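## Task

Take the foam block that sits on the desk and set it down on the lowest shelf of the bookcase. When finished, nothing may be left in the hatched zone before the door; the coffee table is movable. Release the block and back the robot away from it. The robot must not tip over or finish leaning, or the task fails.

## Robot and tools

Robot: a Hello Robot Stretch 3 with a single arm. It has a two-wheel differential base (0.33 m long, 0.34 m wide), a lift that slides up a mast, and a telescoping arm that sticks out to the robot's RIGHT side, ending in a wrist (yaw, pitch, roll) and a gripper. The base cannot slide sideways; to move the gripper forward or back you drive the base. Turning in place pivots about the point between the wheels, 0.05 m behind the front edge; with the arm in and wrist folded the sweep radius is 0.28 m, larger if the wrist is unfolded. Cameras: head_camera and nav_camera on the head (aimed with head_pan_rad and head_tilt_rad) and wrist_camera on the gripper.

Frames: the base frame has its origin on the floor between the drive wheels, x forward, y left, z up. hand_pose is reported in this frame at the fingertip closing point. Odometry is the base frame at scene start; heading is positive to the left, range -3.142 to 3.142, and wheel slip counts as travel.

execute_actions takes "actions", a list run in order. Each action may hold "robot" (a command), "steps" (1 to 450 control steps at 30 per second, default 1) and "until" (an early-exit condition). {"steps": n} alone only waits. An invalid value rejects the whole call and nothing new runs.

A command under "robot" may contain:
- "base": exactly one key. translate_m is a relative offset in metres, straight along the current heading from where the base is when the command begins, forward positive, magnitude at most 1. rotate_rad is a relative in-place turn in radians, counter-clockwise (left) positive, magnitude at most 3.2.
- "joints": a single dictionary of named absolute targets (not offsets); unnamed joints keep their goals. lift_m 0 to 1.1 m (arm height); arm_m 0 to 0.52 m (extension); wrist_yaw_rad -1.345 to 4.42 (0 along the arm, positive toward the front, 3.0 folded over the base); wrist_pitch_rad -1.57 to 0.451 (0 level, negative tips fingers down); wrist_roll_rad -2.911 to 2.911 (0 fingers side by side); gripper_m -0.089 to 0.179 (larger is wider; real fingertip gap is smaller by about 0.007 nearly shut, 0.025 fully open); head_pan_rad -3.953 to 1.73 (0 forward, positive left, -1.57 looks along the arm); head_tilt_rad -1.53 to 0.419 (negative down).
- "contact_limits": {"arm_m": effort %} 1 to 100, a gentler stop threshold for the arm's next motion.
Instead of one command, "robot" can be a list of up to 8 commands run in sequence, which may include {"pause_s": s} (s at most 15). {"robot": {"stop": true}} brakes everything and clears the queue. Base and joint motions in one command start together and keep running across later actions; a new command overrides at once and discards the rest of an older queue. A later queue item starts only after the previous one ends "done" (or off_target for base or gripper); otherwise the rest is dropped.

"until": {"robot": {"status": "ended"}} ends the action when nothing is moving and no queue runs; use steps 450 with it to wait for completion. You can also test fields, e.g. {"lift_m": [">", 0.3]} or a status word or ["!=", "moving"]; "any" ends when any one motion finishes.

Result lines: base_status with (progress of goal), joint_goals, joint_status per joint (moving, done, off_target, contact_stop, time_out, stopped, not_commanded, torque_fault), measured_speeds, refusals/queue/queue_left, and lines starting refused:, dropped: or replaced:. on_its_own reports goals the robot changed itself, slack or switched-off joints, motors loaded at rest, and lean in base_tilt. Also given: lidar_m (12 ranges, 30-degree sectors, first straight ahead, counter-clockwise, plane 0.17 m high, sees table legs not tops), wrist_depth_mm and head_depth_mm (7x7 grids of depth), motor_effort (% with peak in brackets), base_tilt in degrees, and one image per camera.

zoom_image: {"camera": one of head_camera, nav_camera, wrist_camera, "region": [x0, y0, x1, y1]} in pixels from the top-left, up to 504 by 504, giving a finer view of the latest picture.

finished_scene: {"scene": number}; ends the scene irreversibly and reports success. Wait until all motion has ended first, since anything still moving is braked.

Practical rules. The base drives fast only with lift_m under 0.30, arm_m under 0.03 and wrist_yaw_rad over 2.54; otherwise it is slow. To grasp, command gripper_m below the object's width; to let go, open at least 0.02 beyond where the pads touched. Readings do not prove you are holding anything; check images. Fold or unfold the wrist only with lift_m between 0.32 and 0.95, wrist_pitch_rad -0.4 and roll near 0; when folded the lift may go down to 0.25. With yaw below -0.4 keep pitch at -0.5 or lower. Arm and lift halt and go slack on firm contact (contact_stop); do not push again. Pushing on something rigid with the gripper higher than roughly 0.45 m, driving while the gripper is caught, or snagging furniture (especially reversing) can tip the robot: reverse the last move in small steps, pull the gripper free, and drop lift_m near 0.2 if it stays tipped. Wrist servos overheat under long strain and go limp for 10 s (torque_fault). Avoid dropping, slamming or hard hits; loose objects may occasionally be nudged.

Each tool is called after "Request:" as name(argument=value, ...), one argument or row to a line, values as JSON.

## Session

Request:
execute_actions(
  actions=[
    {"robot":{"joints":{"head_tilt_rad":-0.4}},"steps":20},
  ],
)

Scene clock: 0.67 s.
robot.base_odometry: x=+0.000 y=+0.000 heading=+0.000 (m, m, rad; robot's odometry frame)
robot.turned_by_wheels: +0.000 (rad since the last result)
robot.turned_by_imu: +0.000 (rad since the last result)
robot.base_tilt: forward=-1.0 right=-0.8 (deg)
robot.lidar_m: 1.89 2.60 2.40 1.97 1.66 1.66 1.88 1.86 1.79 2.48 2.12 1.46
robot.head_depth_mm: 1993 2062 2176 2261 1750 1705 1452 / 2134 2235 2374 2424 1873 1806 1442 / 2307 2449 2563 2393 2127 1797 1425 / 2493 2665 2854 2972 2244 1791 1423 / 2747 2984 3203 3291 2384 1783 1424 / 2760 2961 3132 3251 2325 1757 1407 / 2510 2669 2835 3040 2347 1747 1401
robot.base_status: not_commanded
robot.joint_positions: lift_m=+0.591 arm_m=+0.002 wrist_yaw_rad=+2.949 wrist_pitch_rad=-0.519 wrist_roll_rad=-0.015 gripper_m=+0.037 head_pan_rad=+0.011 head_tilt_rad=-0.395
robot.joint_goals: lift_m=+0.591 arm_m=+0.002 wrist_yaw_rad=+2.949 wrist_pitch_rad=-0.519 wrist_roll_rad=-0.015 gripper_m=+0.037 head_pan_rad=+0.011 head_tilt_rad=-0.400
robot.joint_status: lift_m=not_commanded arm_m=not_commanded wrist_yaw_rad=not_commanded wrist_pitch_rad=not_commanded wrist_roll_rad=not_commanded gripper_m=not_commanded head_pan_rad=not_commanded head_tilt_rad=moving
robot.measured_speeds: translate_m=+0.000 rotate_rad=+0.000 lift_m=+0.000 arm_m=+0.000 wrist_yaw_rad=+0.000 wrist_pitch_rad=+0.000 wrist_roll_rad=+0.000 head_pan_rad=+0.000 head_tilt_rad=+0.000
robot: refusals=0 queue=running queue_left=0
robot.motor_effort: left_wheel=+1(1) right_wheel=+1(1) lift_m=+32(32) arm_m=+0(0) wrist_yaw_rad=+1(1) wrist_pitch_rad=+6(6) wrist_roll_rad=+0(1) gripper_m=+0(1) head_pan_rad=+0(1) head_tilt_rad=-2(18) (%)
robot.hand_pose: x=+0.0190 y=+0.0597 z=+0.5814 quat_wxyz=(+0.246, +0.692, +0.117, +0.668) (m; robot's base frame)
robot.wrist_depth_mm: - - - - - - - / - - - - - - - / - - - - - - - / - - - - - - - / 913 896 - 880 882 864 849 / 806 787 - 754 742 754 744 / 692 691 661 673 668 673 657
pictures: head_camera (sideways: a quarter turn clockwise sets it upright), nav_camera (sideways: a quarter turn counterclockwise sets it upright), wrist_camera
Images, in order (width x height): head_camera 896x504, nav_camera 672x504, wrist_camera 644x364.

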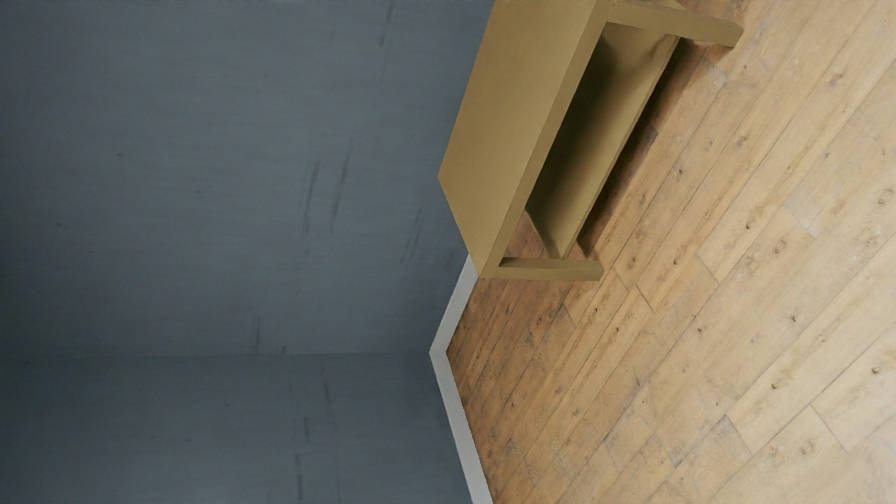

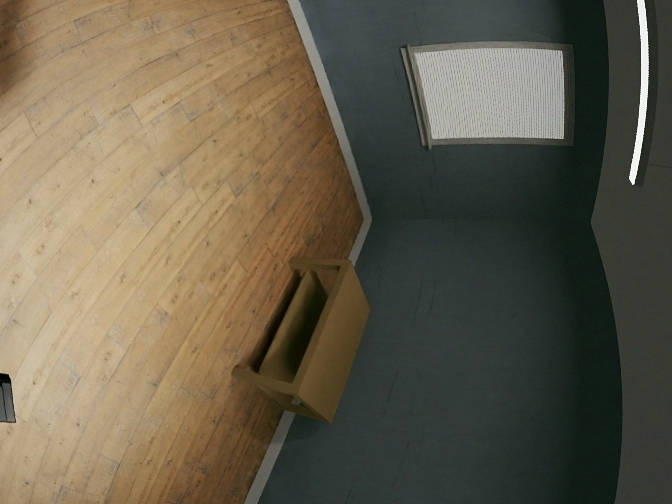

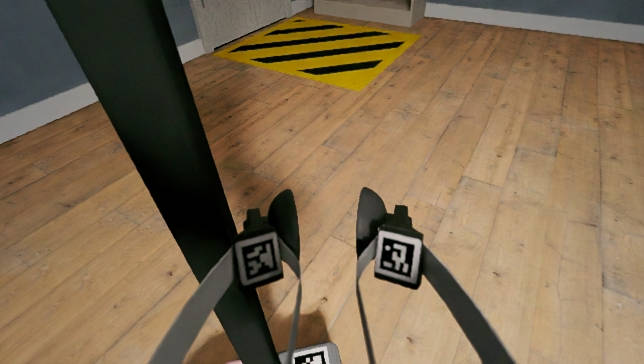

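Same layout, with the robot rotated about 40° left. The desk is probably at about -2.0.

Request:
execute_actions(
  actions=[
    {"robot":{"joints":{"head_pan_rad":-2.1}},"steps":45},
  ],
)

Scene clock: 4.23 s.
robot.base_odometry: x=+0.000 y=+0.000 heading=+0.000 (m, m, rad; robot's odometry frame)
robot.turned_by_wheels: +0.000 (rad since the last result)
robot.turned_by_imu: -0.001 (rad since the last result)
robot.base_tilt: forward=-1.1 right=-0.9 (deg)
robot.lidar_m: 1.89 2.61 2.41 1.96 1.66 1.66 1.88 1.87 1.80 2.48 2.13 1.46
robot.head_depth_mm: 1826 1938 2057 1782 2347 1819 1454 / 1856 1987 2132 1773 2386 1810 1452 / 1884 2019 2156 1751 2415 1809 1443 / 1928 2080 2207 1861 2391 1788 1424 / 1958 2115 2250 1838 2257 1780 1420 / 2039 2169 2341 2513 2374 1776 1426 / 2053 2217 2362 2608 2328 1753 1412
robot.base_status: not_commanded
robot.joint_positions: lift_m=+0.591 arm_m=+0.002 wrist_yaw_rad=+2.949 wrist_pitch_rad=-0.519 wrist_roll_rad=-0.015 gripper_m=+0.037 head_pan_rad=-2.093 head_tilt_rad=-0.395
robot.joint_goals: lift_m=+0.591 arm_m=+0.002 wrist_yaw_rad=+2.949 wrist_pitch_rad=-0.519 wrist_roll_rad=-0.015 gripper_m=+0.037 head_pan_rad=-2.100 head_tilt_rad=-0.400
robot.joint_status: lift_m=not_commanded arm_m=not_commanded wrist_yaw_rad=not_commanded wrist_pitch_rad=not_commanded wrist_roll_rad=not_commanded gripper_m=not_commanded head_pan_rad=moving head_tilt_rad=done
robot.measured_speeds: translate_m=+0.000 rotate_rad=+0.000 lift_m=+0.000 arm_m=+0.000 wrist_yaw_rad=+0.000 wrist_pitch_rad=+0.000 wrist_roll_rad=+0.000 head_pan_rad=+0.000 head_tilt_rad=+0.000
robot: refusals=0 queue=running queue_left=0
robot.motor_effort: left_wheel=+0(1) right_wheel=+1(0) lift_m=+32(32) arm_m=+0(0) wrist_yaw_rad=+0(1) wrist_pitch_rad=+6(7) wrist_roll_rad=+1(0) gripper_m=+0(1) head_pan_rad=-3(40) head_tilt_rad=-1(2) (%)
robot.hand_pose: x=+0.0190 y=+0.0597 z=+0.5814 quat_wxyz=(+0.246, +0.692, +0.117, +0.668) (m; robot's base frame)
robot.wrist_depth_mm: - - - - - - - / - - - - - - - / - - - - - - - / - - - - - - - / 910 883 - 884 889 859 855 / 782 777 - 760 741 746 755 / 692 694 674 684 668 668 658
pictures: head_camera (sideways: a quarter turn clockwise sets it upright), nav_camera (sideways: a quarter turn counterclockwise sets it upright), wrist_camera
Images, in order (width x height): head_camera 896x504, nav_camera 672x504, wrist_camera 644x364.

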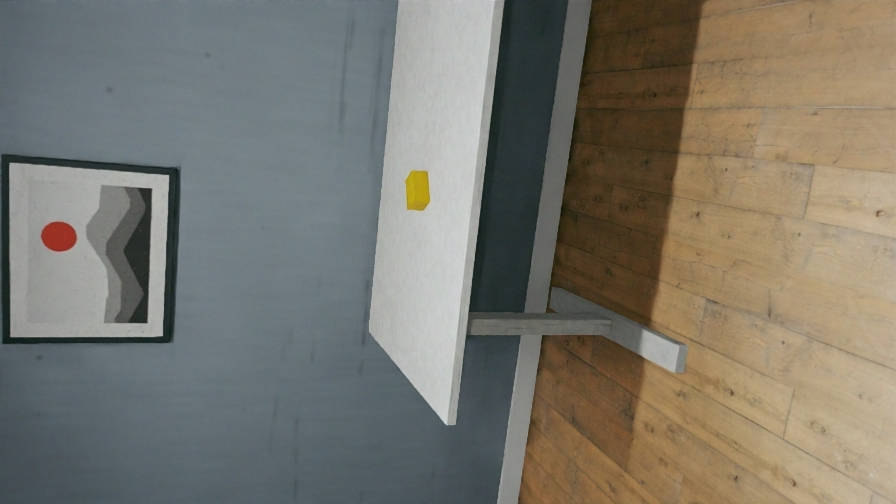

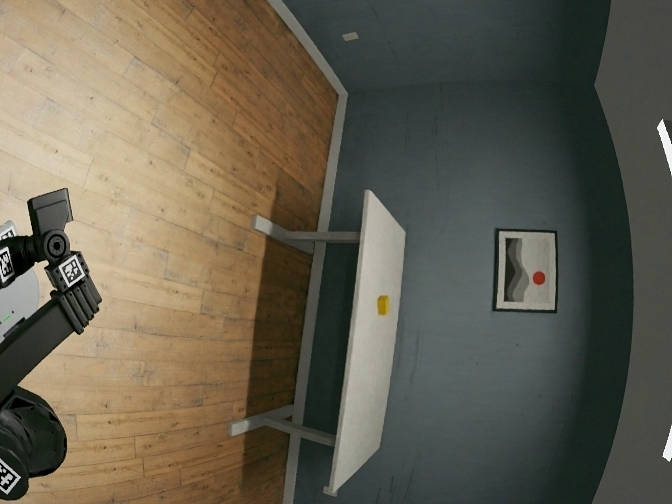

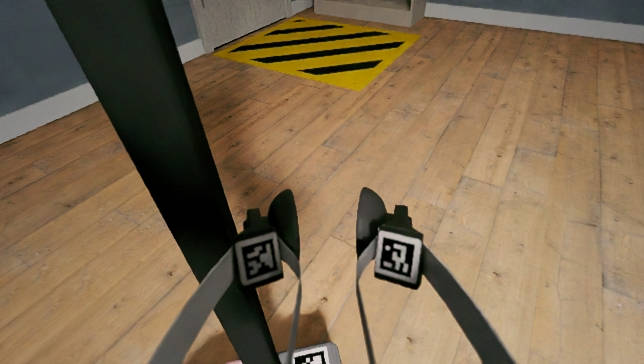

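Request:
execute_actions(
  actions=[
    {"robot":[{"base":{"rotate_rad":-2.19},"joints":{"head_pan_rad":-1.57,"head_tilt_rad":-0.5,"lift_m":0.25,"wrist_yaw_rad":3.0,"wrist_pitch_rad":-0.4}},{"base":{"translate_m":1.0}},{"base":{"rotate_rad":1.57},"joints":{"lift_m":0.9}},{"joints":{"wrist_yaw_rad":0.0,"gripper_m":0.12}},{"joints":{"lift_m":1.06,"wrist_pitch_rad":-0.3}},{"joints":{"arm_m":0.3}}],"steps":450,"until":{"robot":{"status":"ended"}}},
    {"steps":450,"until":{"robot":{"status":"ended"}}},
  ],
)

Scene clock: 57.27 s.
robot.base_odometry: x=-0.580 y=-0.814 heading=-0.620 (m, m, rad; robot's odometry frame)
robot.turned_by_wheels: -0.620 (rad since the last result)
robot.turned_by_imu: -0.633 (rad since the last result)
robot.base_tilt: forward=-1.0 right=-0.8 (deg)
robot.lidar_m: 1.97 1.89 2.58 3.43 2.29 1.83 1.81 1.11 1.22 1.20 0.82 1.97
robot.head_depth_mm: 977 1025 1173 1235 933 726 596 / 986 1039 1198 1233 927 723 607 / 992 - - 1249 916 717 604 / 985 1073 - 1259 876 714 618 / 996 1104 1204 1249 907 710 613 / 1018 1120 1222 1238 900 705 628 / 1035 1135 1241 1226 893 703 625
robot.base_status: done (rotate_rad +1.5699 of +1.5700)
robot.joint_positions: lift_m=+1.060 arm_m=+0.300 wrist_yaw_rad=+0.001 wrist_pitch_rad=-0.320 wrist_roll_rad=-0.015 gripper_m=+0.120 head_pan_rad=-1.577 head_tilt_rad=-0.494
robot.joint_goals: lift_m=+1.060 arm_m=+0.300 wrist_yaw_rad=+0.000 wrist_pitch_rad=-0.300 wrist_roll_rad=-0.015 gripper_m=+0.120 head_pan_rad=-1.570 head_tilt_rad=-0.500
robot.joint_status: lift_m=done arm_m=done wrist_yaw_rad=done wrist_pitch_rad=done wrist_roll_rad=not_commanded gripper_m=done head_pan_rad=done head_tilt_rad=done
robot.measured_speeds: translate_m=+0.000 rotate_rad=+0.000 lift_m=+0.000 arm_m=+0.000 wrist_yaw_rad=+0.000 wrist_pitch_rad=+0.000 wrist_roll_rad=+0.000 head_pan_rad=+0.000 head_tilt_rad=+0.000
robot: refusals=0 queue=done queue_left=0
robot.motor_effort: left_wheel=-1(12) right_wheel=+2(7) lift_m=+40(37) arm_m=+2(3) wrist_yaw_rad=-2(3) wrist_pitch_rad=+9(11) wrist_roll_rad=+0(0) gripper_m=+0(81) head_pan_rad=+3(37) head_tilt_rad=-1(9) (%)
robot.hand_pose: x=-0.0212 y=-0.6803 z=+1.0950 quat_wxyz=(+0.704, +0.114, -0.692, -0.112) (m; robot's base frame)
robot.wrist_depth_mm: 652 630 616 589 563 552 533 / 711 691 658 639 613 597 580 / 789 746 722 686 675 653 617 / 892 850 786 747 714 695 665 / - 909 743 711 715 711 694 / - 610 599 596 594 563 580 / - 510 512 505 505 506 492
pictures: head_camera (sideways: a quarter turn clockwise sets it upright), nav_camera (sideways: a quarter turn counterclockwise sets it upright), wrist_camera
Images, in order (width x height): head_camera 896x504, nav_camera 672x504, wrist_camera 644x364.

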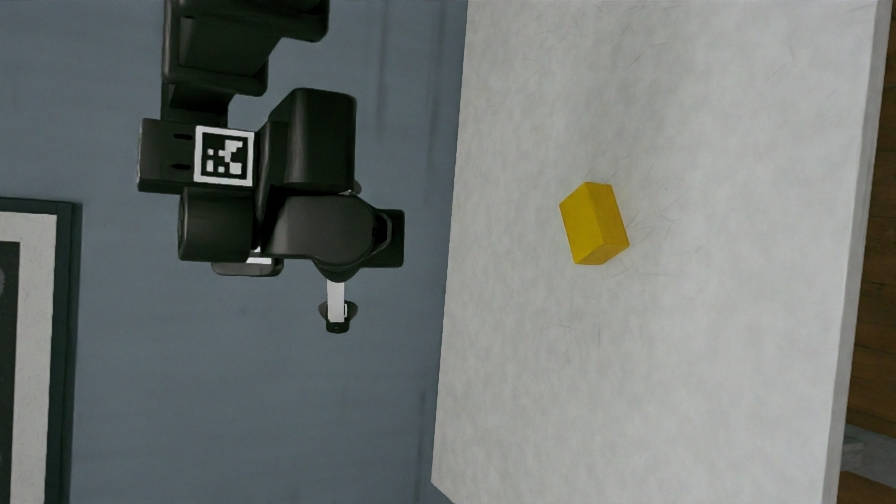

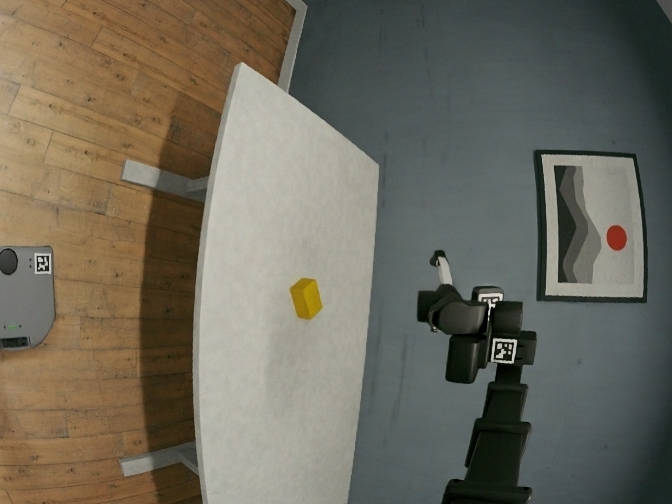

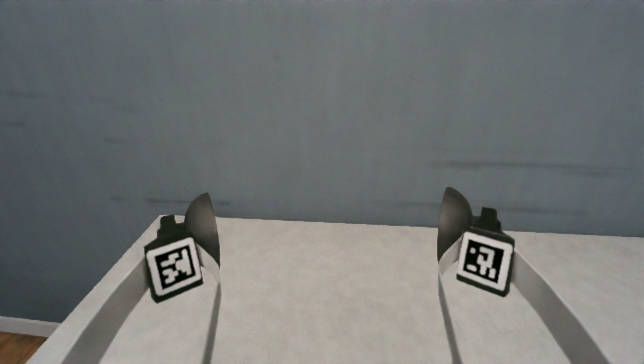

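Request:
execute_actions(
  actions=[
    {"robot":{"joints":{"arm_m":0.0,"lift_m":0.9}},"steps":450,"until":{"robot":{"status":"ended"}}},
  ],
)

Scene clock: 63.30 s.
robot.base_odometry: x=-0.580 y=-0.814 heading=-0.620 (m, m, rad; robot's odometry frame)
robot.turned_by_wheels: +0.000 (rad since the last result)
robot.turned_by_imu: -0.002 (rad since the last result)
robot.base_tilt: forward=-1.0 right=-0.8 (deg)
robot.lidar_m: 1.97 1.89 2.58 3.42 2.28 1.83 1.81 1.11 1.21 1.20 0.82 1.98
robot.head_depth_mm: 980 1058 1156 1228 934 729 - / 987 1068 1169 1237 926 725 - / 989 1083 1175 1240 918 763 - / 988 1091 1195 1256 877 763 - / 992 1108 1214 1249 909 710 623 / 1015 1120 1232 1239 901 706 628 / 1043 1134 1245 1228 890 700 624
robot.base_status: done (rotate_rad +1.5699 of +1.5700)
robot.joint_positions: lift_m=+0.900 arm_m=+0.002 wrist_yaw_rad=+0.001 wrist_pitch_rad=-0.319 wrist_roll_rad=-0.015 gripper_m=+0.120 head_pan_rad=-1.577 head_tilt_rad=-0.494
robot.joint_goals: lift_m=+0.900 arm_m=+0.000 wrist_yaw_rad=+0.000 wrist_pitch_rad=-0.300 wrist_roll_rad=-0.015 gripper_m=+0.120 head_pan_rad=-1.570 head_tilt_rad=-0.500
robot.joint_status: lift_m=done arm_m=done wrist_yaw_rad=done wrist_pitch_rad=done wrist_roll_rad=not_commanded gripper_m=done head_pan_rad=done head_tilt_rad=done
robot.measured_speeds: translate_m=+0.000 rotate_rad=+0.000 lift_m=+0.000 arm_m=+0.000 wrist_yaw_rad=+0.000 wrist_pitch_rad=+0.000 wrist_roll_rad=+0.000 head_pan_rad=+0.000 head_tilt_rad=+0.000
robot: refusals=0 queue=done queue_left=0
robot.motor_effort: left_wheel=-2(1) right_wheel=+2(2) lift_m=+23(42) arm_m=-3(3) wrist_yaw_rad=-2(2) wrist_pitch_rad=+9(9) wrist_roll_rad=+1(0) gripper_m=+0(1) head_pan_rad=+4(4) head_tilt_rad=-2(1) (%)
robot.hand_pose: x=-0.0213 y=-0.3830 z=+0.9357 quat_wxyz=(+0.704, +0.114, -0.692, -0.112) (m; robot's base frame)
robot.wrist_depth_mm: 952 894 880 846 816 783 783 / - - 955 926 874 859 829 / - - 861 853 814 804 796 / - 634 624 611 607 598 589 / 514 501 489 489 482 490 470 / 411 411 403 399 395 379 391 / 349 345 340 341 337 336 334
pictures: head_camera (sideways: a quarter turn clockwise sets it upright), nav_camera (sideways: a quarter turn counterclockwise sets it upright), wrist_camera
Images, in order (width x height): head_camera 896x504, nav_camera 672x504, wrist_camera 644x364.

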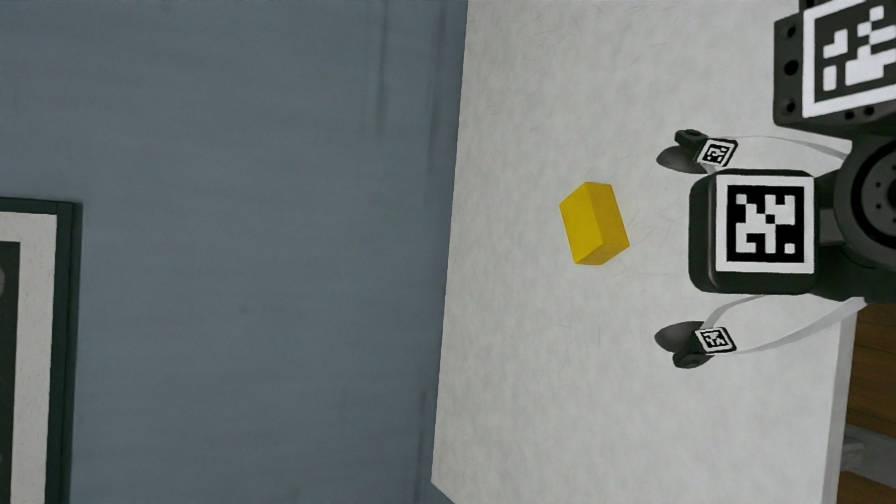

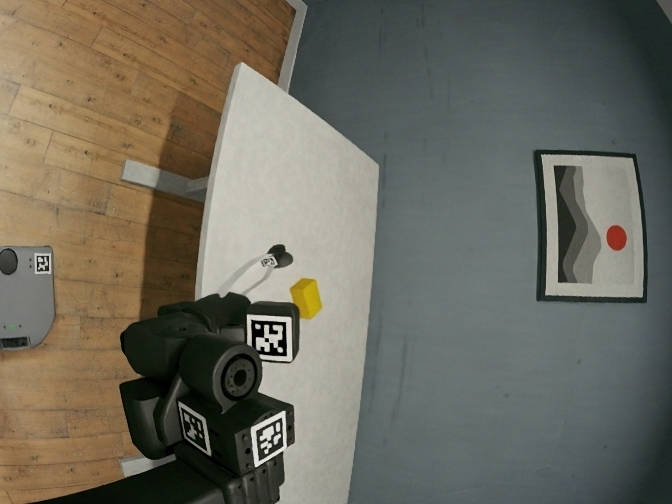

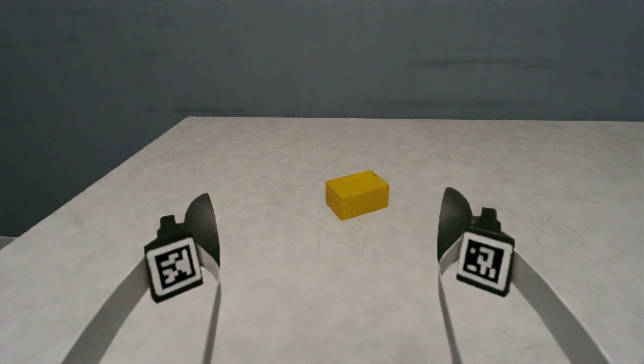

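Request:
execute_actions(
  actions=[
    {"robot":{"base":{"translate_m":-0.03},"joints":{"arm_m":0.18,"lift_m":0.8}},"steps":450,"until":{"robot":{"status":"ended"}}},
  ],
)

Scene clock: 73.07 s.
robot.base_odometry: x=-0.605 y=-0.797 heading=-0.620 (m, m, rad; robot's odometry frame)
robot.turned_by_wheels: +0.000 (rad since the last result)
robot.turned_by_imu: -0.001 (rad since the last result)
robot.base_tilt: forward=-1.1 right=-0.9 (deg)
robot.lidar_m: 2.00 1.91 2.60 3.40 2.25 1.80 1.78 1.08 1.21 1.20 0.83 1.97
robot.head_depth_mm: 970 1057 1146 1226 935 751 - / 982 1063 1160 1227 927 - 578 / 991 1076 1178 1242 955 - 575 / 984 1091 1190 1247 955 - 617 / 993 1097 1205 1254 924 709 614 / 1013 1115 1223 1240 895 707 612 / 1034 1131 1240 1225 892 702 625
robot.base_status: done (translate_m -0.0300 of -0.0300)
robot.joint_positions: lift_m=+0.800 arm_m=+0.180 wrist_yaw_rad=+0.001 wrist_pitch_rad=-0.319 wrist_roll_rad=-0.015 gripper_m=+0.120 head_pan_rad=-1.577 head_tilt_rad=-0.494
robot.joint_goals: lift_m=+0.800 arm_m=+0.180 wrist_yaw_rad=+0.000 wrist_pitch_rad=-0.300 wrist_roll_rad=-0.015 gripper_m=+0.120 head_pan_rad=-1.570 head_tilt_rad=-0.500
robot.joint_status: lift_m=done arm_m=done wrist_yaw_rad=done wrist_pitch_rad=done wrist_roll_rad=not_commanded gripper_m=done head_pan_rad=done head_tilt_rad=done
robot.measured_speeds: translate_m=+0.000 rotate_rad=+0.000 lift_m=+0.000 arm_m=+0.000 wrist_yaw_rad=+0.000 wrist_pitch_rad=+0.000 wrist_roll_rad=+0.000 head_pan_rad=+0.000 head_tilt_rad=+0.000
robot: refusals=0 queue=done queue_left=0
robot.motor_effort: left_wheel=-1(6) right_wheel=+2(4) lift_m=+24(25) arm_m=+3(4) wrist_yaw_rad=-1(1) wrist_pitch_rad=+9(9) wrist_roll_rad=+0(0) gripper_m=-1(0) head_pan_rad=+3(5) head_tilt_rad=-2(2) (%)
robot.hand_pose: x=-0.0213 y=-0.5604 z=+0.8357 quat_wxyz=(+0.704, +0.114, -0.692, -0.111) (m; robot's base frame)
robot.wrist_depth_mm: 765 742 708 681 671 643 630 / 841 812 768 736 723 702 664 / 894 598 589 579 560 553 542 / 443 436 429 383 418 408 404 / 346 344 336 309 321 337 322 / 281 281 276 276 271 260 266 / 240 237 235 234 232 230 227
pictures: head_camera (sideways: a quarter turn clockwise sets it upright), nav_camera (sideways: a quarter turn counterclockwise sets it upright), wrist_camera
Images, in order (width x height): head_camera 896x504, nav_camera 672x504, wrist_camera 644x364.

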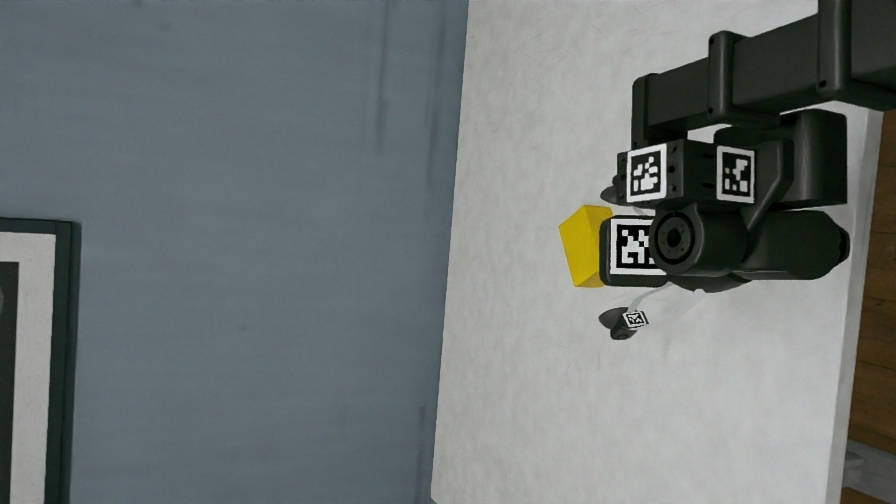

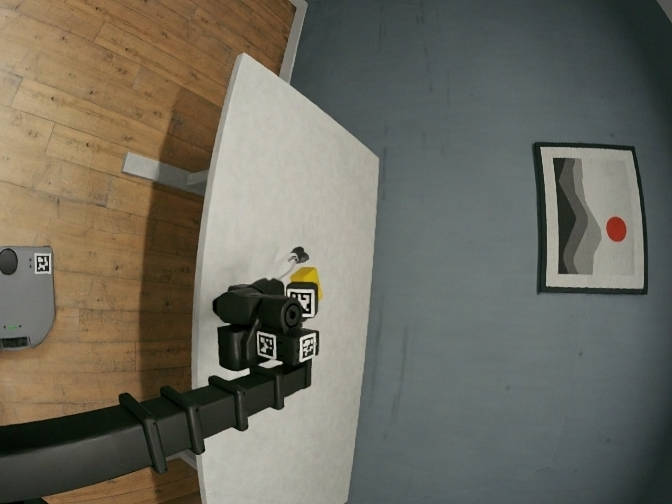

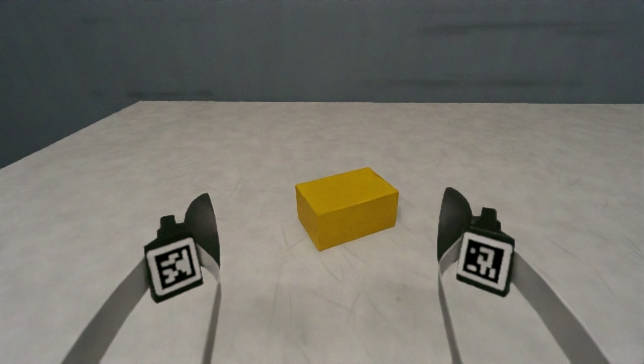

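Request:
execute_actions(
  actions=[
    {"robot":[{"joints":{"arm_m":0.325,"lift_m":0.73,"gripper_m":0.17}},{"joints":{"gripper_m":0.0}},{"joints":{"lift_m":0.85}},{"joints":{"arm_m":0.0}}],"steps":450,"until":{"robot":{"status":"ended"}}},
  ],
)

Scene clock: 86.67 s.
robot.base_odometry: x=-0.605 y=-0.797 heading=-0.620 (m, m, rad; robot's odometry frame)
robot.turned_by_wheels: +0.000 (rad since the last result)
robot.turned_by_imu: -0.004 (rad since the last result)
robot.base_tilt: forward=-1.0 right=-0.8 (deg)
robot.lidar_m: 2.00 1.92 2.60 3.40 2.25 1.79 1.77 1.08 1.21 1.20 0.83 1.97
robot.head_depth_mm: 971 1057 1147 1224 933 727 595 / 980 1069 1164 1228 926 721 601 / 997 1076 1184 1244 917 718 614 / 983 1093 1193 1261 909 760 - / 996 1099 1205 1253 906 710 614 / 1019 1114 1221 1241 897 705 612 / 1037 1129 1238 1230 890 701 627
robot.base_status: done (translate_m -0.0300 of -0.0300)
robot.joint_positions: lift_m=+0.850 arm_m=+0.002 wrist_yaw_rad=-0.001 wrist_pitch_rad=-0.315 wrist_roll_rad=-0.015 gripper_m=+0.000 head_pan_rad=-1.577 head_tilt_rad=-0.495
robot.joint_goals: lift_m=+0.850 arm_m=+0.000 wrist_yaw_rad=+0.000 wrist_pitch_rad=-0.300 wrist_roll_rad=-0.015 gripper_m=+0.000 head_pan_rad=-1.570 head_tilt_rad=-0.500
robot.joint_status: lift_m=done arm_m=done wrist_yaw_rad=done wrist_pitch_rad=done wrist_roll_rad=not_commanded gripper_m=done head_pan_rad=done head_tilt_rad=done
robot.measured_speeds: translate_m=+0.000 rotate_rad=+0.000 lift_m=+0.000 arm_m=+0.000 wrist_yaw_rad=+0.000 wrist_pitch_rad=+0.000 wrist_roll_rad=+0.000 head_pan_rad=+0.000 head_tilt_rad=+0.000
robot: refusals=0 queue=done queue_left=0
robot.motor_effort: left_wheel=-1(6) right_wheel=+2(7) lift_m=+39(40) arm_m=-3(2) wrist_yaw_rad=+2(9) wrist_pitch_rad=+7(9) wrist_roll_rad=+1(0) gripper_m=-2(99) head_pan_rad=+3(4) head_tilt_rad=-2(1) (%)
robot.hand_pose: x=-0.0218 y=-0.3834 z=+0.8861 quat_wxyz=(+0.704, +0.112, -0.693, -0.111) (m; robot's base frame)
robot.wrist_depth_mm: 948 919 885 852 816 788 769 / - - 955 907 893 845 813 / - 789 750 672 704 695 683 / 590 546 537 529 513 502 505 / 424 418 415 - 408 402 398 / 348 345 342 327 325 332 328 / 294 292 290 288 285 282 280
pictures: head_camera (sideways: a quarter turn clockwise sets it upright), nav_camera (sideways: a quarter turn counterclockwise sets it upright), wrist_camera
Images, in order (width x height): head_camera 896x504, nav_camera 672x504, wrist_camera 644x364.

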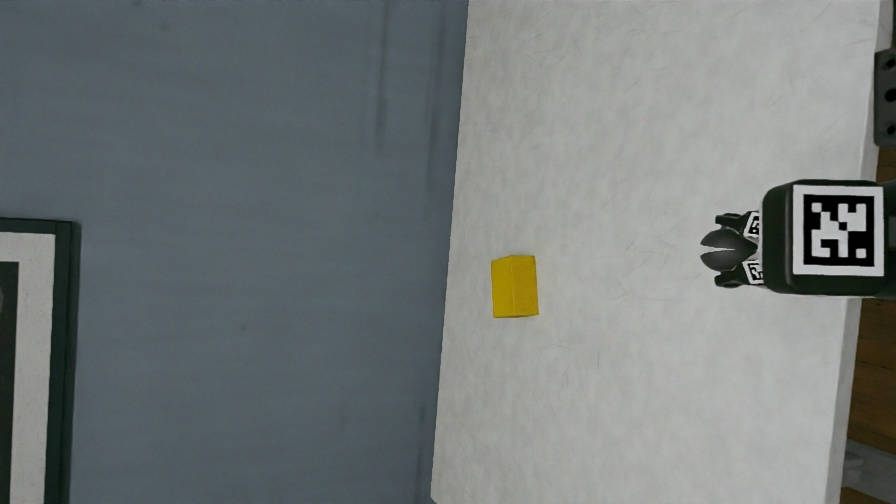

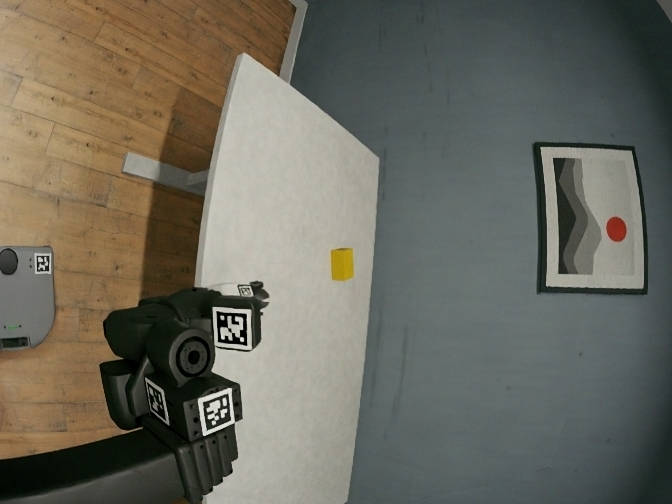

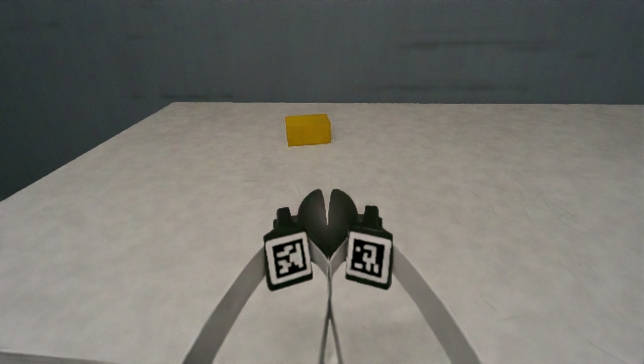

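Request:
execute_actions(
  actions=[
    {"robot":{"base":{"translate_m":0.05},"joints":{"arm_m":0.36,"lift_m":0.78,"gripper_m":0.17}},"steps":450,"until":{"robot":{"status":"ended"}}},
  ],
)

Scene clock: 93.70 s.
robot.base_odometry: x=-0.564 y=-0.826 heading=-0.620 (m, m, rad; robot's odometry frame)
robot.turned_by_wheels: +0.000 (rad since the last result)
robot.turned_by_imu: -0.002 (rad since the last result)
robot.base_tilt: forward=-1.0 right=-0.8 (deg)
robot.lidar_m: 1.95 1.87 2.57 3.41 2.32 1.85 1.82 1.13 1.22 1.20 0.82 1.98
robot.head_depth_mm: 975 1060 1155 1229 933 747 619 / 986 1066 1169 1235 969 - 606 / 993 1079 1186 1255 - 718 604 / 990 1094 1198 1267 - 713 616 / 1001 1109 1213 1251 874 710 614 / 1029 1120 1228 1239 899 705 628 / 1039 1140 1244 1222 891 700 623
robot.base_status: done (translate_m +0.0500 of +0.0500)
robot.joint_positions: lift_m=+0.780 arm_m=+0.360 wrist_yaw_rad=-0.001 wrist_pitch_rad=-0.316 wrist_roll_rad=-0.015 gripper_m=+0.170 head_pan_rad=-1.577 head_tilt_rad=-0.495
robot.joint_goals: lift_m=+0.780 arm_m=+0.360 wrist_yaw_rad=+0.000 wrist_pitch_rad=-0.300 wrist_roll_rad=-0.015 gripper_m=+0.170 head_pan_rad=-1.570 head_tilt_rad=-0.500
robot.joint_status: lift_m=done arm_m=done wrist_yaw_rad=done wrist_pitch_rad=done wrist_roll_rad=not_commanded gripper_m=done head_pan_rad=done head_tilt_rad=done
robot.measured_speeds: translate_m=+0.000 rotate_rad=+0.000 lift_m=+0.000 arm_m=+0.000 wrist_yaw_rad=+0.000 wrist_pitch_rad=+0.000 wrist_roll_rad=+0.000 head_pan_rad=+0.000 head_tilt_rad=+0.000
robot: refusals=0 queue=done queue_left=0
robot.motor_effort: left_wheel=-1(3) right_wheel=+2(5) lift_m=+24(38) arm_m=+3(3) wrist_yaw_rad=+2(2) wrist_pitch_rad=+8(8) wrist_roll_rad=+1(0) gripper_m=+0(86) head_pan_rad=+4(4) head_tilt_rad=-1(1) (%)
robot.hand_pose: x=-0.0217 y=-0.7407 z=+0.8165 quat_wxyz=(+0.704, +0.112, -0.693, -0.111) (m; robot's base frame)
robot.wrist_depth_mm: 595 574 556 544 523 504 487 / 652 627 594 579 566 544 523 / 708 554 547 535 517 507 499 / 405 400 390 303 362 380 368 / 315 327 310 302 300 304 292 / 263 244 251 249 246 239 241 / 214 217 214 211 210 208 207
pictures: head_camera (sideways: a quarter turn clockwise sets it upright), nav_camera (sideways: a quarter turn counterclockwise sets it upright), wrist_camera
Images, in order (width x height): head_camera 896x504, nav_camera 672x504, wrist_camera 644x364.

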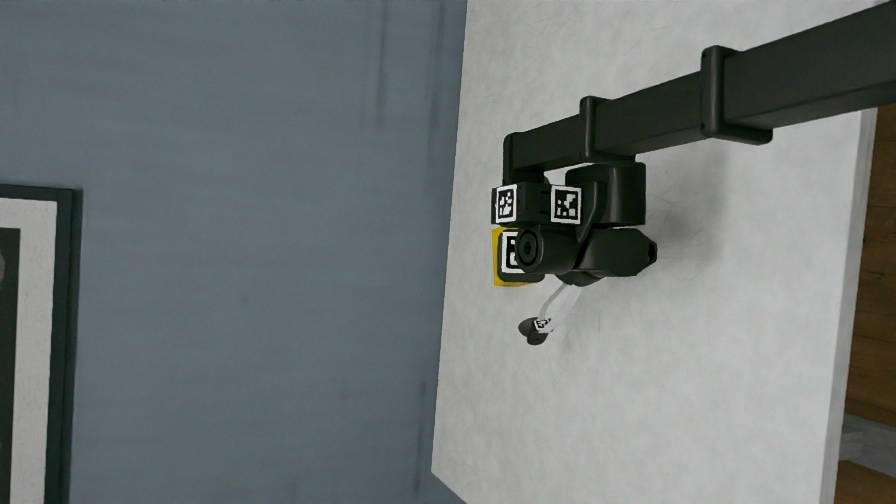

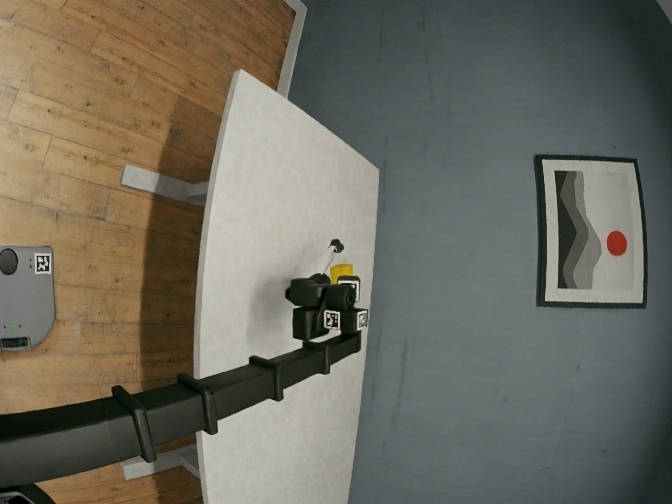

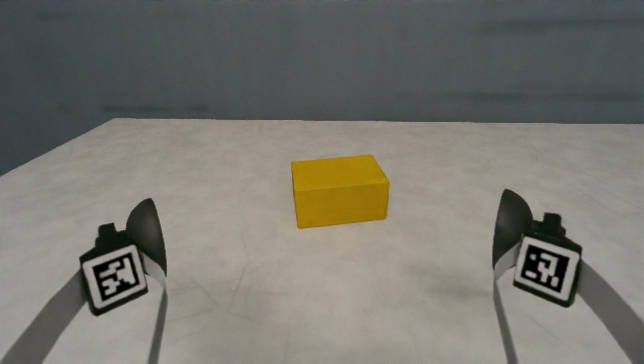

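Request:
execute_actions(
  actions=[
    {"robot":[{"joints":{"lift_m":0.718}},{"joints":{"arm_m":0.49}}],"steps":450,"until":{"robot":{"status":"ended"}}},
  ],
)

Scene clock: 100.80 s.
robot.base_odometry: x=-0.564 y=-0.826 heading=-0.620 (m, m, rad; robot's odometry frame)
robot.turned_by_wheels: +0.000 (rad since the last result)
robot.turned_by_imu: -0.002 (rad since the last result)
robot.base_tilt: forward=-1.0 right=-0.8 (deg)
robot.lidar_m: 1.95 1.88 2.57 3.38 2.32 1.84 1.83 1.13 1.22 1.20 0.82 1.97
robot.head_depth_mm: 980 1063 1163 1229 933 728 609 / 988 1072 1167 1237 927 745 - / 997 1082 1182 1252 - 717 606 / 991 1095 1195 1269 844 713 618 / 1004 1113 1215 1252 902 708 614 / 1031 1116 1226 1238 900 706 627 / 1041 1136 1242 1230 889 701 625
robot.base_status: done (translate_m +0.0500 of +0.0500)
robot.joint_positions: lift_m=+0.718 arm_m=+0.490 wrist_yaw_rad=-0.001 wrist_pitch_rad=-0.316 wrist_roll_rad=-0.015 gripper_m=+0.170 head_pan_rad=-1.577 head_tilt_rad=-0.495
robot.joint_goals: lift_m=+0.718 arm_m=+0.490 wrist_yaw_rad=+0.000 wrist_pitch_rad=-0.300 wrist_roll_rad=-0.015 gripper_m=+0.170 head_pan_rad=-1.570 head_tilt_rad=-0.500
robot.joint_status: lift_m=done arm_m=done wrist_yaw_rad=done wrist_pitch_rad=done wrist_roll_rad=not_commanded gripper_m=done head_pan_rad=done head_tilt_rad=done
robot.measured_speeds: translate_m=+0.000 rotate_rad=+0.000 lift_m=+0.000 arm_m=+0.000 wrist_yaw_rad=+0.000 wrist_pitch_rad=+0.000 wrist_roll_rad=+0.000 head_pan_rad=+0.000 head_tilt_rad=+0.000
robot: refusals=0 queue=done queue_left=0
robot.motor_effort: left_wheel=-2(1) right_wheel=+2(2) lift_m=+24(22) arm_m=+3(3) wrist_yaw_rad=+1(1) wrist_pitch_rad=+7(8) wrist_roll_rad=+1(0) gripper_m=+0(0) head_pan_rad=+4(4) head_tilt_rad=-2(2) (%)
robot.hand_pose: x=-0.0217 y=-0.8707 z=+0.7545 quat_wxyz=(+0.704, +0.112, -0.693, -0.111) (m; robot's base frame)
robot.wrist_depth_mm: 467 452 434 424 413 398 382 / 516 496 472 455 444 423 415 / 386 376 374 362 358 348 341 / 278 274 267 177 185 259 252 / 215 224 209 152 160 208 202 / 183 168 172 165 169 162 166 / 145 148 146 145 144 143 142
pictures: head_camera (sideways: a quarter turn clockwise sets it upright), nav_camera (sideways: a quarter turn counterclockwise sets it upright), wrist_camera
Images, in order (width x height): head_camera 896x504, nav_camera 672x504, wrist_camera 644x364.

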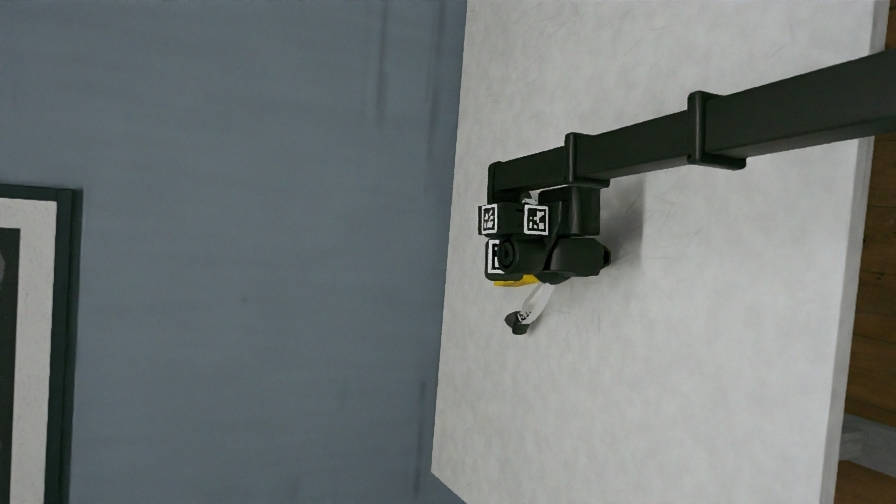

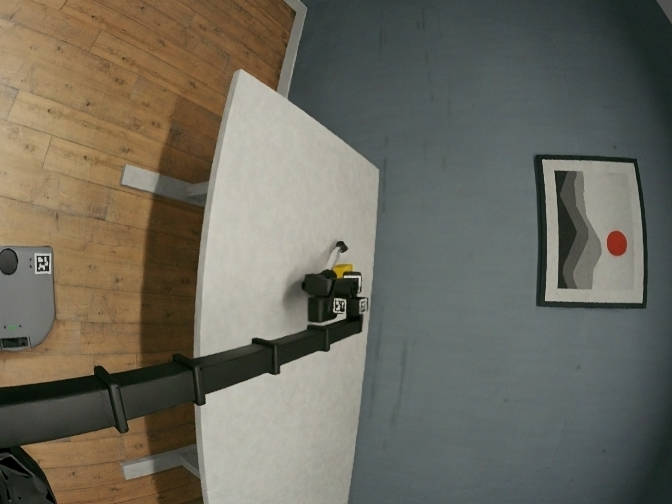

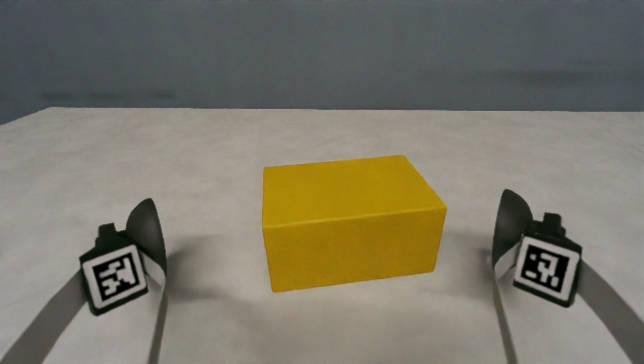

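Request:
execute_actions(
  actions=[
    {"robot":[{"joints":{"arm_m":0.51,"lift_m":0.71}},{"joints":{"gripper_m":0.0}},{"joints":{"lift_m":0.85}},{"joints":{"arm_m":0.0}},{"joints":{"lift_m":0.5,"head_pan_rad":1.7,"head_tilt_rad":-0.3}}],"steps":450,"until":{"robot":{"status":"ended"}}},
    {"steps":200,"until":{"robot":{"status":"ended"}}},
  ],
)

Scene clock: 116.47 s.
robot.base_odometry: x=-0.564 y=-0.826 heading=-0.620 (m, m, rad; robot's odometry frame)
robot.turned_by_wheels: +0.000 (rad since the last result)
robot.turned_by_imu: -0.006 (rad since the last result)
robot.base_tilt: forward=-1.1 right=-0.9 (deg)
robot.lidar_m: 1.95 1.88 2.58 3.41 2.31 1.85 1.83 1.12 1.22 1.20 0.82 1.97
robot.head_depth_mm: 3055 3192 3377 3549 2842 2020 1569 / 3132 3307 3489 3670 2861 2015 1567 / 3237 3365 3596 3766 2783 2019 1551 / 3284 3551 3634 3824 2782 1979 1544 / 3326 3550 3770 3858 2763 1981 1530 / 3437 3625 3799 3837 2745 1967 1533 / 3176 3230 3435 3586 2719 1992 1521
robot.base_status: done (translate_m +0.0500 of +0.0500)
robot.joint_positions: lift_m=+0.684 arm_m=+0.002 wrist_yaw_rad=-0.002 wrist_pitch_rad=-0.243 wrist_roll_rad=-0.024 gripper_m=+0.034 head_pan_rad=+1.693 head_tilt_rad=-0.309
robot.joint_goals: lift_m=+0.684 arm_m=+0.000 wrist_yaw_rad=+0.000 wrist_pitch_rad=-0.300 wrist_roll_rad=-0.024 gripper_m=+0.033 head_pan_rad=+1.700 head_tilt_rad=-0.300
robot.joint_status: lift_m=contact_stop arm_m=done wrist_yaw_rad=done wrist_pitch_rad=done wrist_roll_rad=not_commanded gripper_m=done head_pan_rad=done head_tilt_rad=done
robot.measured_speeds: translate_m=+0.000 rotate_rad=+0.000 lift_m=+0.002 arm_m=+0.000 wrist_yaw_rad=+0.000 wrist_pitch_rad=+0.000 wrist_roll_rad=+0.000 head_pan_rad=+0.000 head_tilt_rad=+0.000
robot: refusals=0 queue=dropped queue_left=0
robot.on_its_own: gripper_m is held at +0.033, not at your +0.000, by its stall guard, which is not easing now; lift_m is slack since a contact_stop, until your next command for it (your +0.500 is given up)
robot.motor_effort: left_wheel=-1(6) right_wheel=+1(2) lift_m=+29(40) arm_m=+1(3) wrist_yaw_rad=+3(3) wrist_pitch_rad=-28(35) wrist_roll_rad=+5(6) gripper_m=-21(99) head_pan_rad=+3(39) head_tilt_rad=+3(15) (%)
robot.hand_pose: x=-0.0219 y=-0.3899 z=+0.7375 quat_wxyz=(+0.710, +0.086, -0.693, -0.085) (m; robot's base frame)
robot.wrist_depth_mm: 944 921 884 854 825 800 765 / - 940 772 746 717 684 657 / 400 388 382 377 367 361 354 / 261 257 225 152 157 245 242 / 204 200 131 131 132 186 183 / - - 706 148 - - 171 / 952 940 868 937 917 900 916
pictures: head_camera (sideways: a quarter turn clockwise sets it upright), nav_camera (sideways: a quarter turn counterclockwise sets it upright), wrist_camera
Images, in order (width x height): head_camera 896x504, nav_camera 672x504, wrist_camera 644x364.

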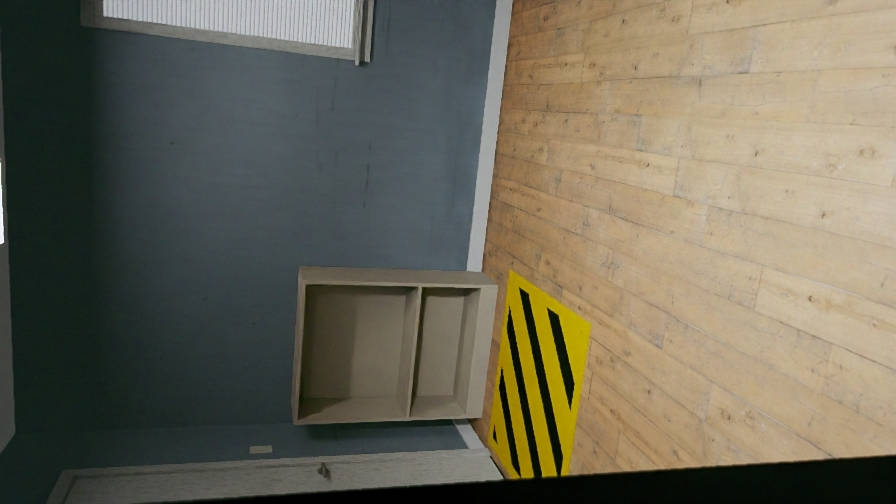

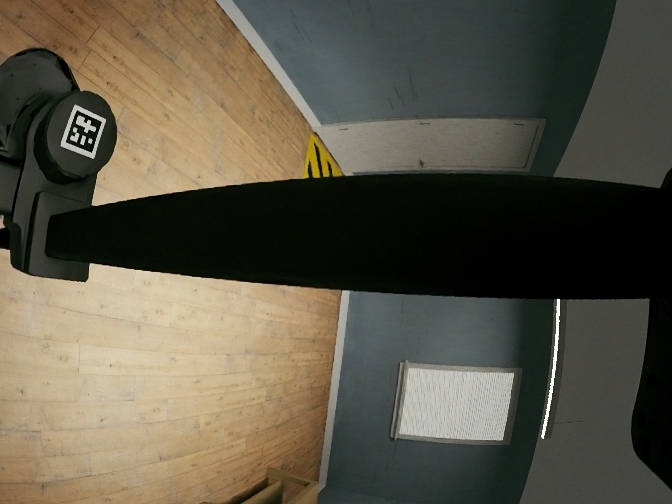

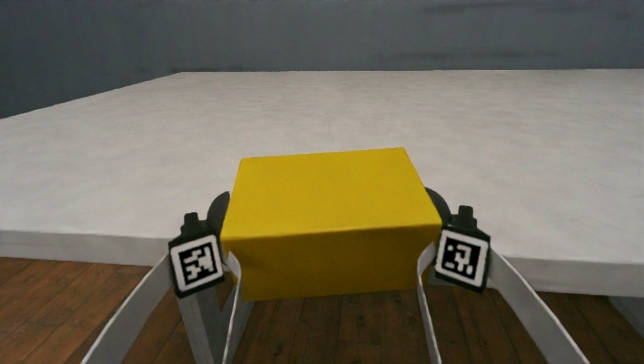

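Request:
execute_actions(
  actions=[
    {"robot":[{"joints":{"lift_m":0.85,"head_pan_rad":-1.57,"head_tilt_rad":-0.9}},{"base":{"rotate_rad":1.85}},{"base":{"translate_m":1.0},"joints":{"lift_m":0.25,"wrist_pitch_rad":-0.1}},{"base":{"translate_m":1.0}},{"base":{"translate_m":0.55}},{"base":{"rotate_rad":1.57}}],"steps":450,"until":{"robot":{"status":"ended"}}},
    {"steps":450,"until":{"robot":{"status":"ended"}}},
    {"steps":450,"until":{"robot":{"status":"ended"}}},
  ],
)

Scene clock: 164.80 s.
robot.base_odometry: x=+0.288 y=+1.577 heading=+2.800 (m, m, rad; robot's odometry frame)
robot.turned_by_wheels: +3.420 (rad since the last result)
robot.turned_by_imu: +3.404 (rad since the last result)
robot.base_tilt: forward=-1.1 right=-0.8 (deg)
robot.lidar_m: 0.84 1.07 2.16 3.34 3.20 2.18 2.10 1.34 0.93 1.20 0.93 0.84
robot.head_depth_mm: 1009 1156 1262 1608 1478 1288 1137 / 1049 1201 1304 1544 1465 1277 1135 / 1087 1250 1321 1560 1456 1270 1147 / 1137 1324 1387 1585 1443 1222 - / 1185 1377 1414 1616 1447 1257 1122 / 1139 1280 1446 1630 1432 1250 1124 / 1079 1291 1473 1583 1428 1249 1110
robot.base_status: done (rotate_rad +1.5699 of +1.5700)
robot.joint_positions: lift_m=+0.250 arm_m=+0.002 wrist_yaw_rad=+0.000 wrist_pitch_rad=-0.126 wrist_roll_rad=-0.022 gripper_m=+0.034 head_pan_rad=-1.563 head_tilt_rad=-0.889
robot.joint_goals: lift_m=+0.250 arm_m=+0.000 wrist_yaw_rad=+0.000 wrist_pitch_rad=-0.100 wrist_roll_rad=-0.022 gripper_m=+0.033 head_pan_rad=-1.570 head_tilt_rad=-0.900
robot.joint_status: lift_m=done arm_m=done wrist_yaw_rad=done wrist_pitch_rad=done wrist_roll_rad=not_commanded gripper_m=done head_pan_rad=done head_tilt_rad=done
robot.measured_speeds: translate_m=+0.000 rotate_rad=+0.000 lift_m=+0.000 arm_m=+0.000 wrist_yaw_rad=+0.000 wrist_pitch_rad=+0.000 wrist_roll_rad=+0.000 head_pan_rad=+0.000 head_tilt_rad=+0.000
robot: refusals=0 queue=done queue_left=0
robot.on_its_own: gripper_m is held at +0.033, not at your +0.000, by its stall guard, which is not easing now
robot.motor_effort: left_wheel=-2(6) right_wheel=+2(5) lift_m=+24(44) arm_m=+0(1) wrist_yaw_rad=-1(3) wrist_pitch_rad=+12(27) wrist_roll_rad=+5(5) gripper_m=-20(20) head_pan_rad=-3(41) head_tilt_rad=-3(23) (%)
robot.hand_pose: x=-0.0214 y=-0.3982 z=+0.3330 quat_wxyz=(+0.714, +0.045, -0.697, -0.044) (m; robot's base frame)
robot.wrist_depth_mm: 637 811 911 892 827 747 712 / 657 838 936 932 844 767 750 / 665 857 - - 897 810 784 / 667 870 903 155 169 842 810 / 677 794 132 132 135 700 791 / 649 639 578 147 565 607 615 / 511 508 508 509 504 499 496
pictures: head_camera (sideways: a quarter turn clockwise sets it upright), nav_camera (sideways: a quarter turn counterclockwise sets it upright), wrist_camera
Images, in order (width x height): head_camera 896x504, nav_camera 672x504, wrist_camera 644x364.

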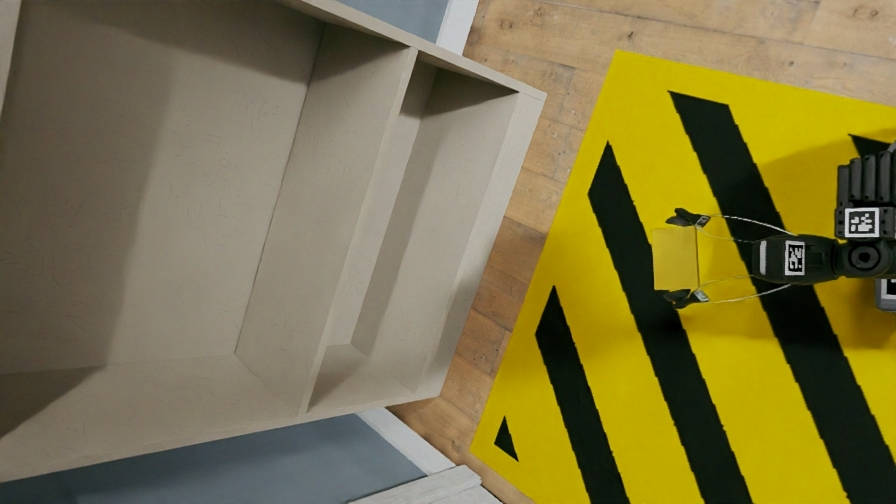

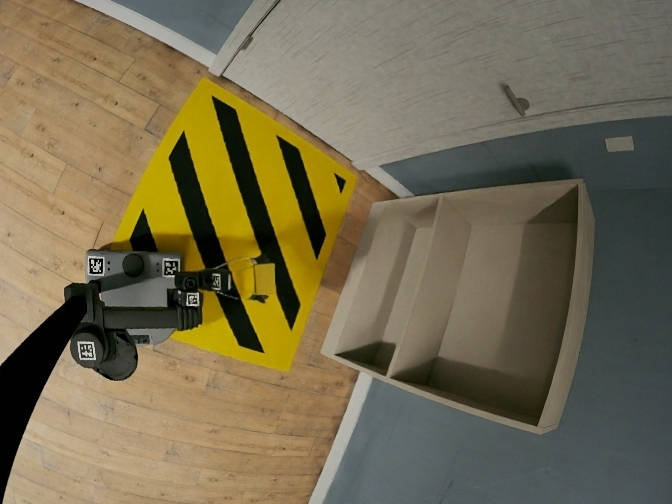

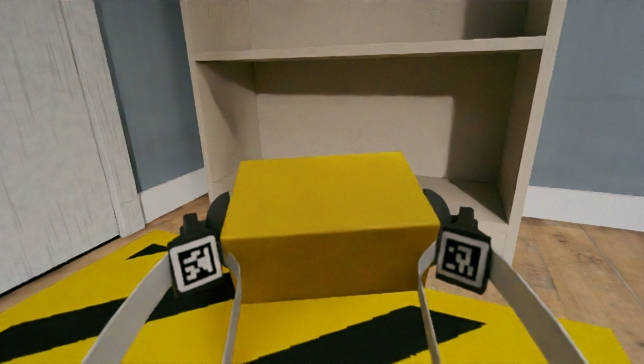

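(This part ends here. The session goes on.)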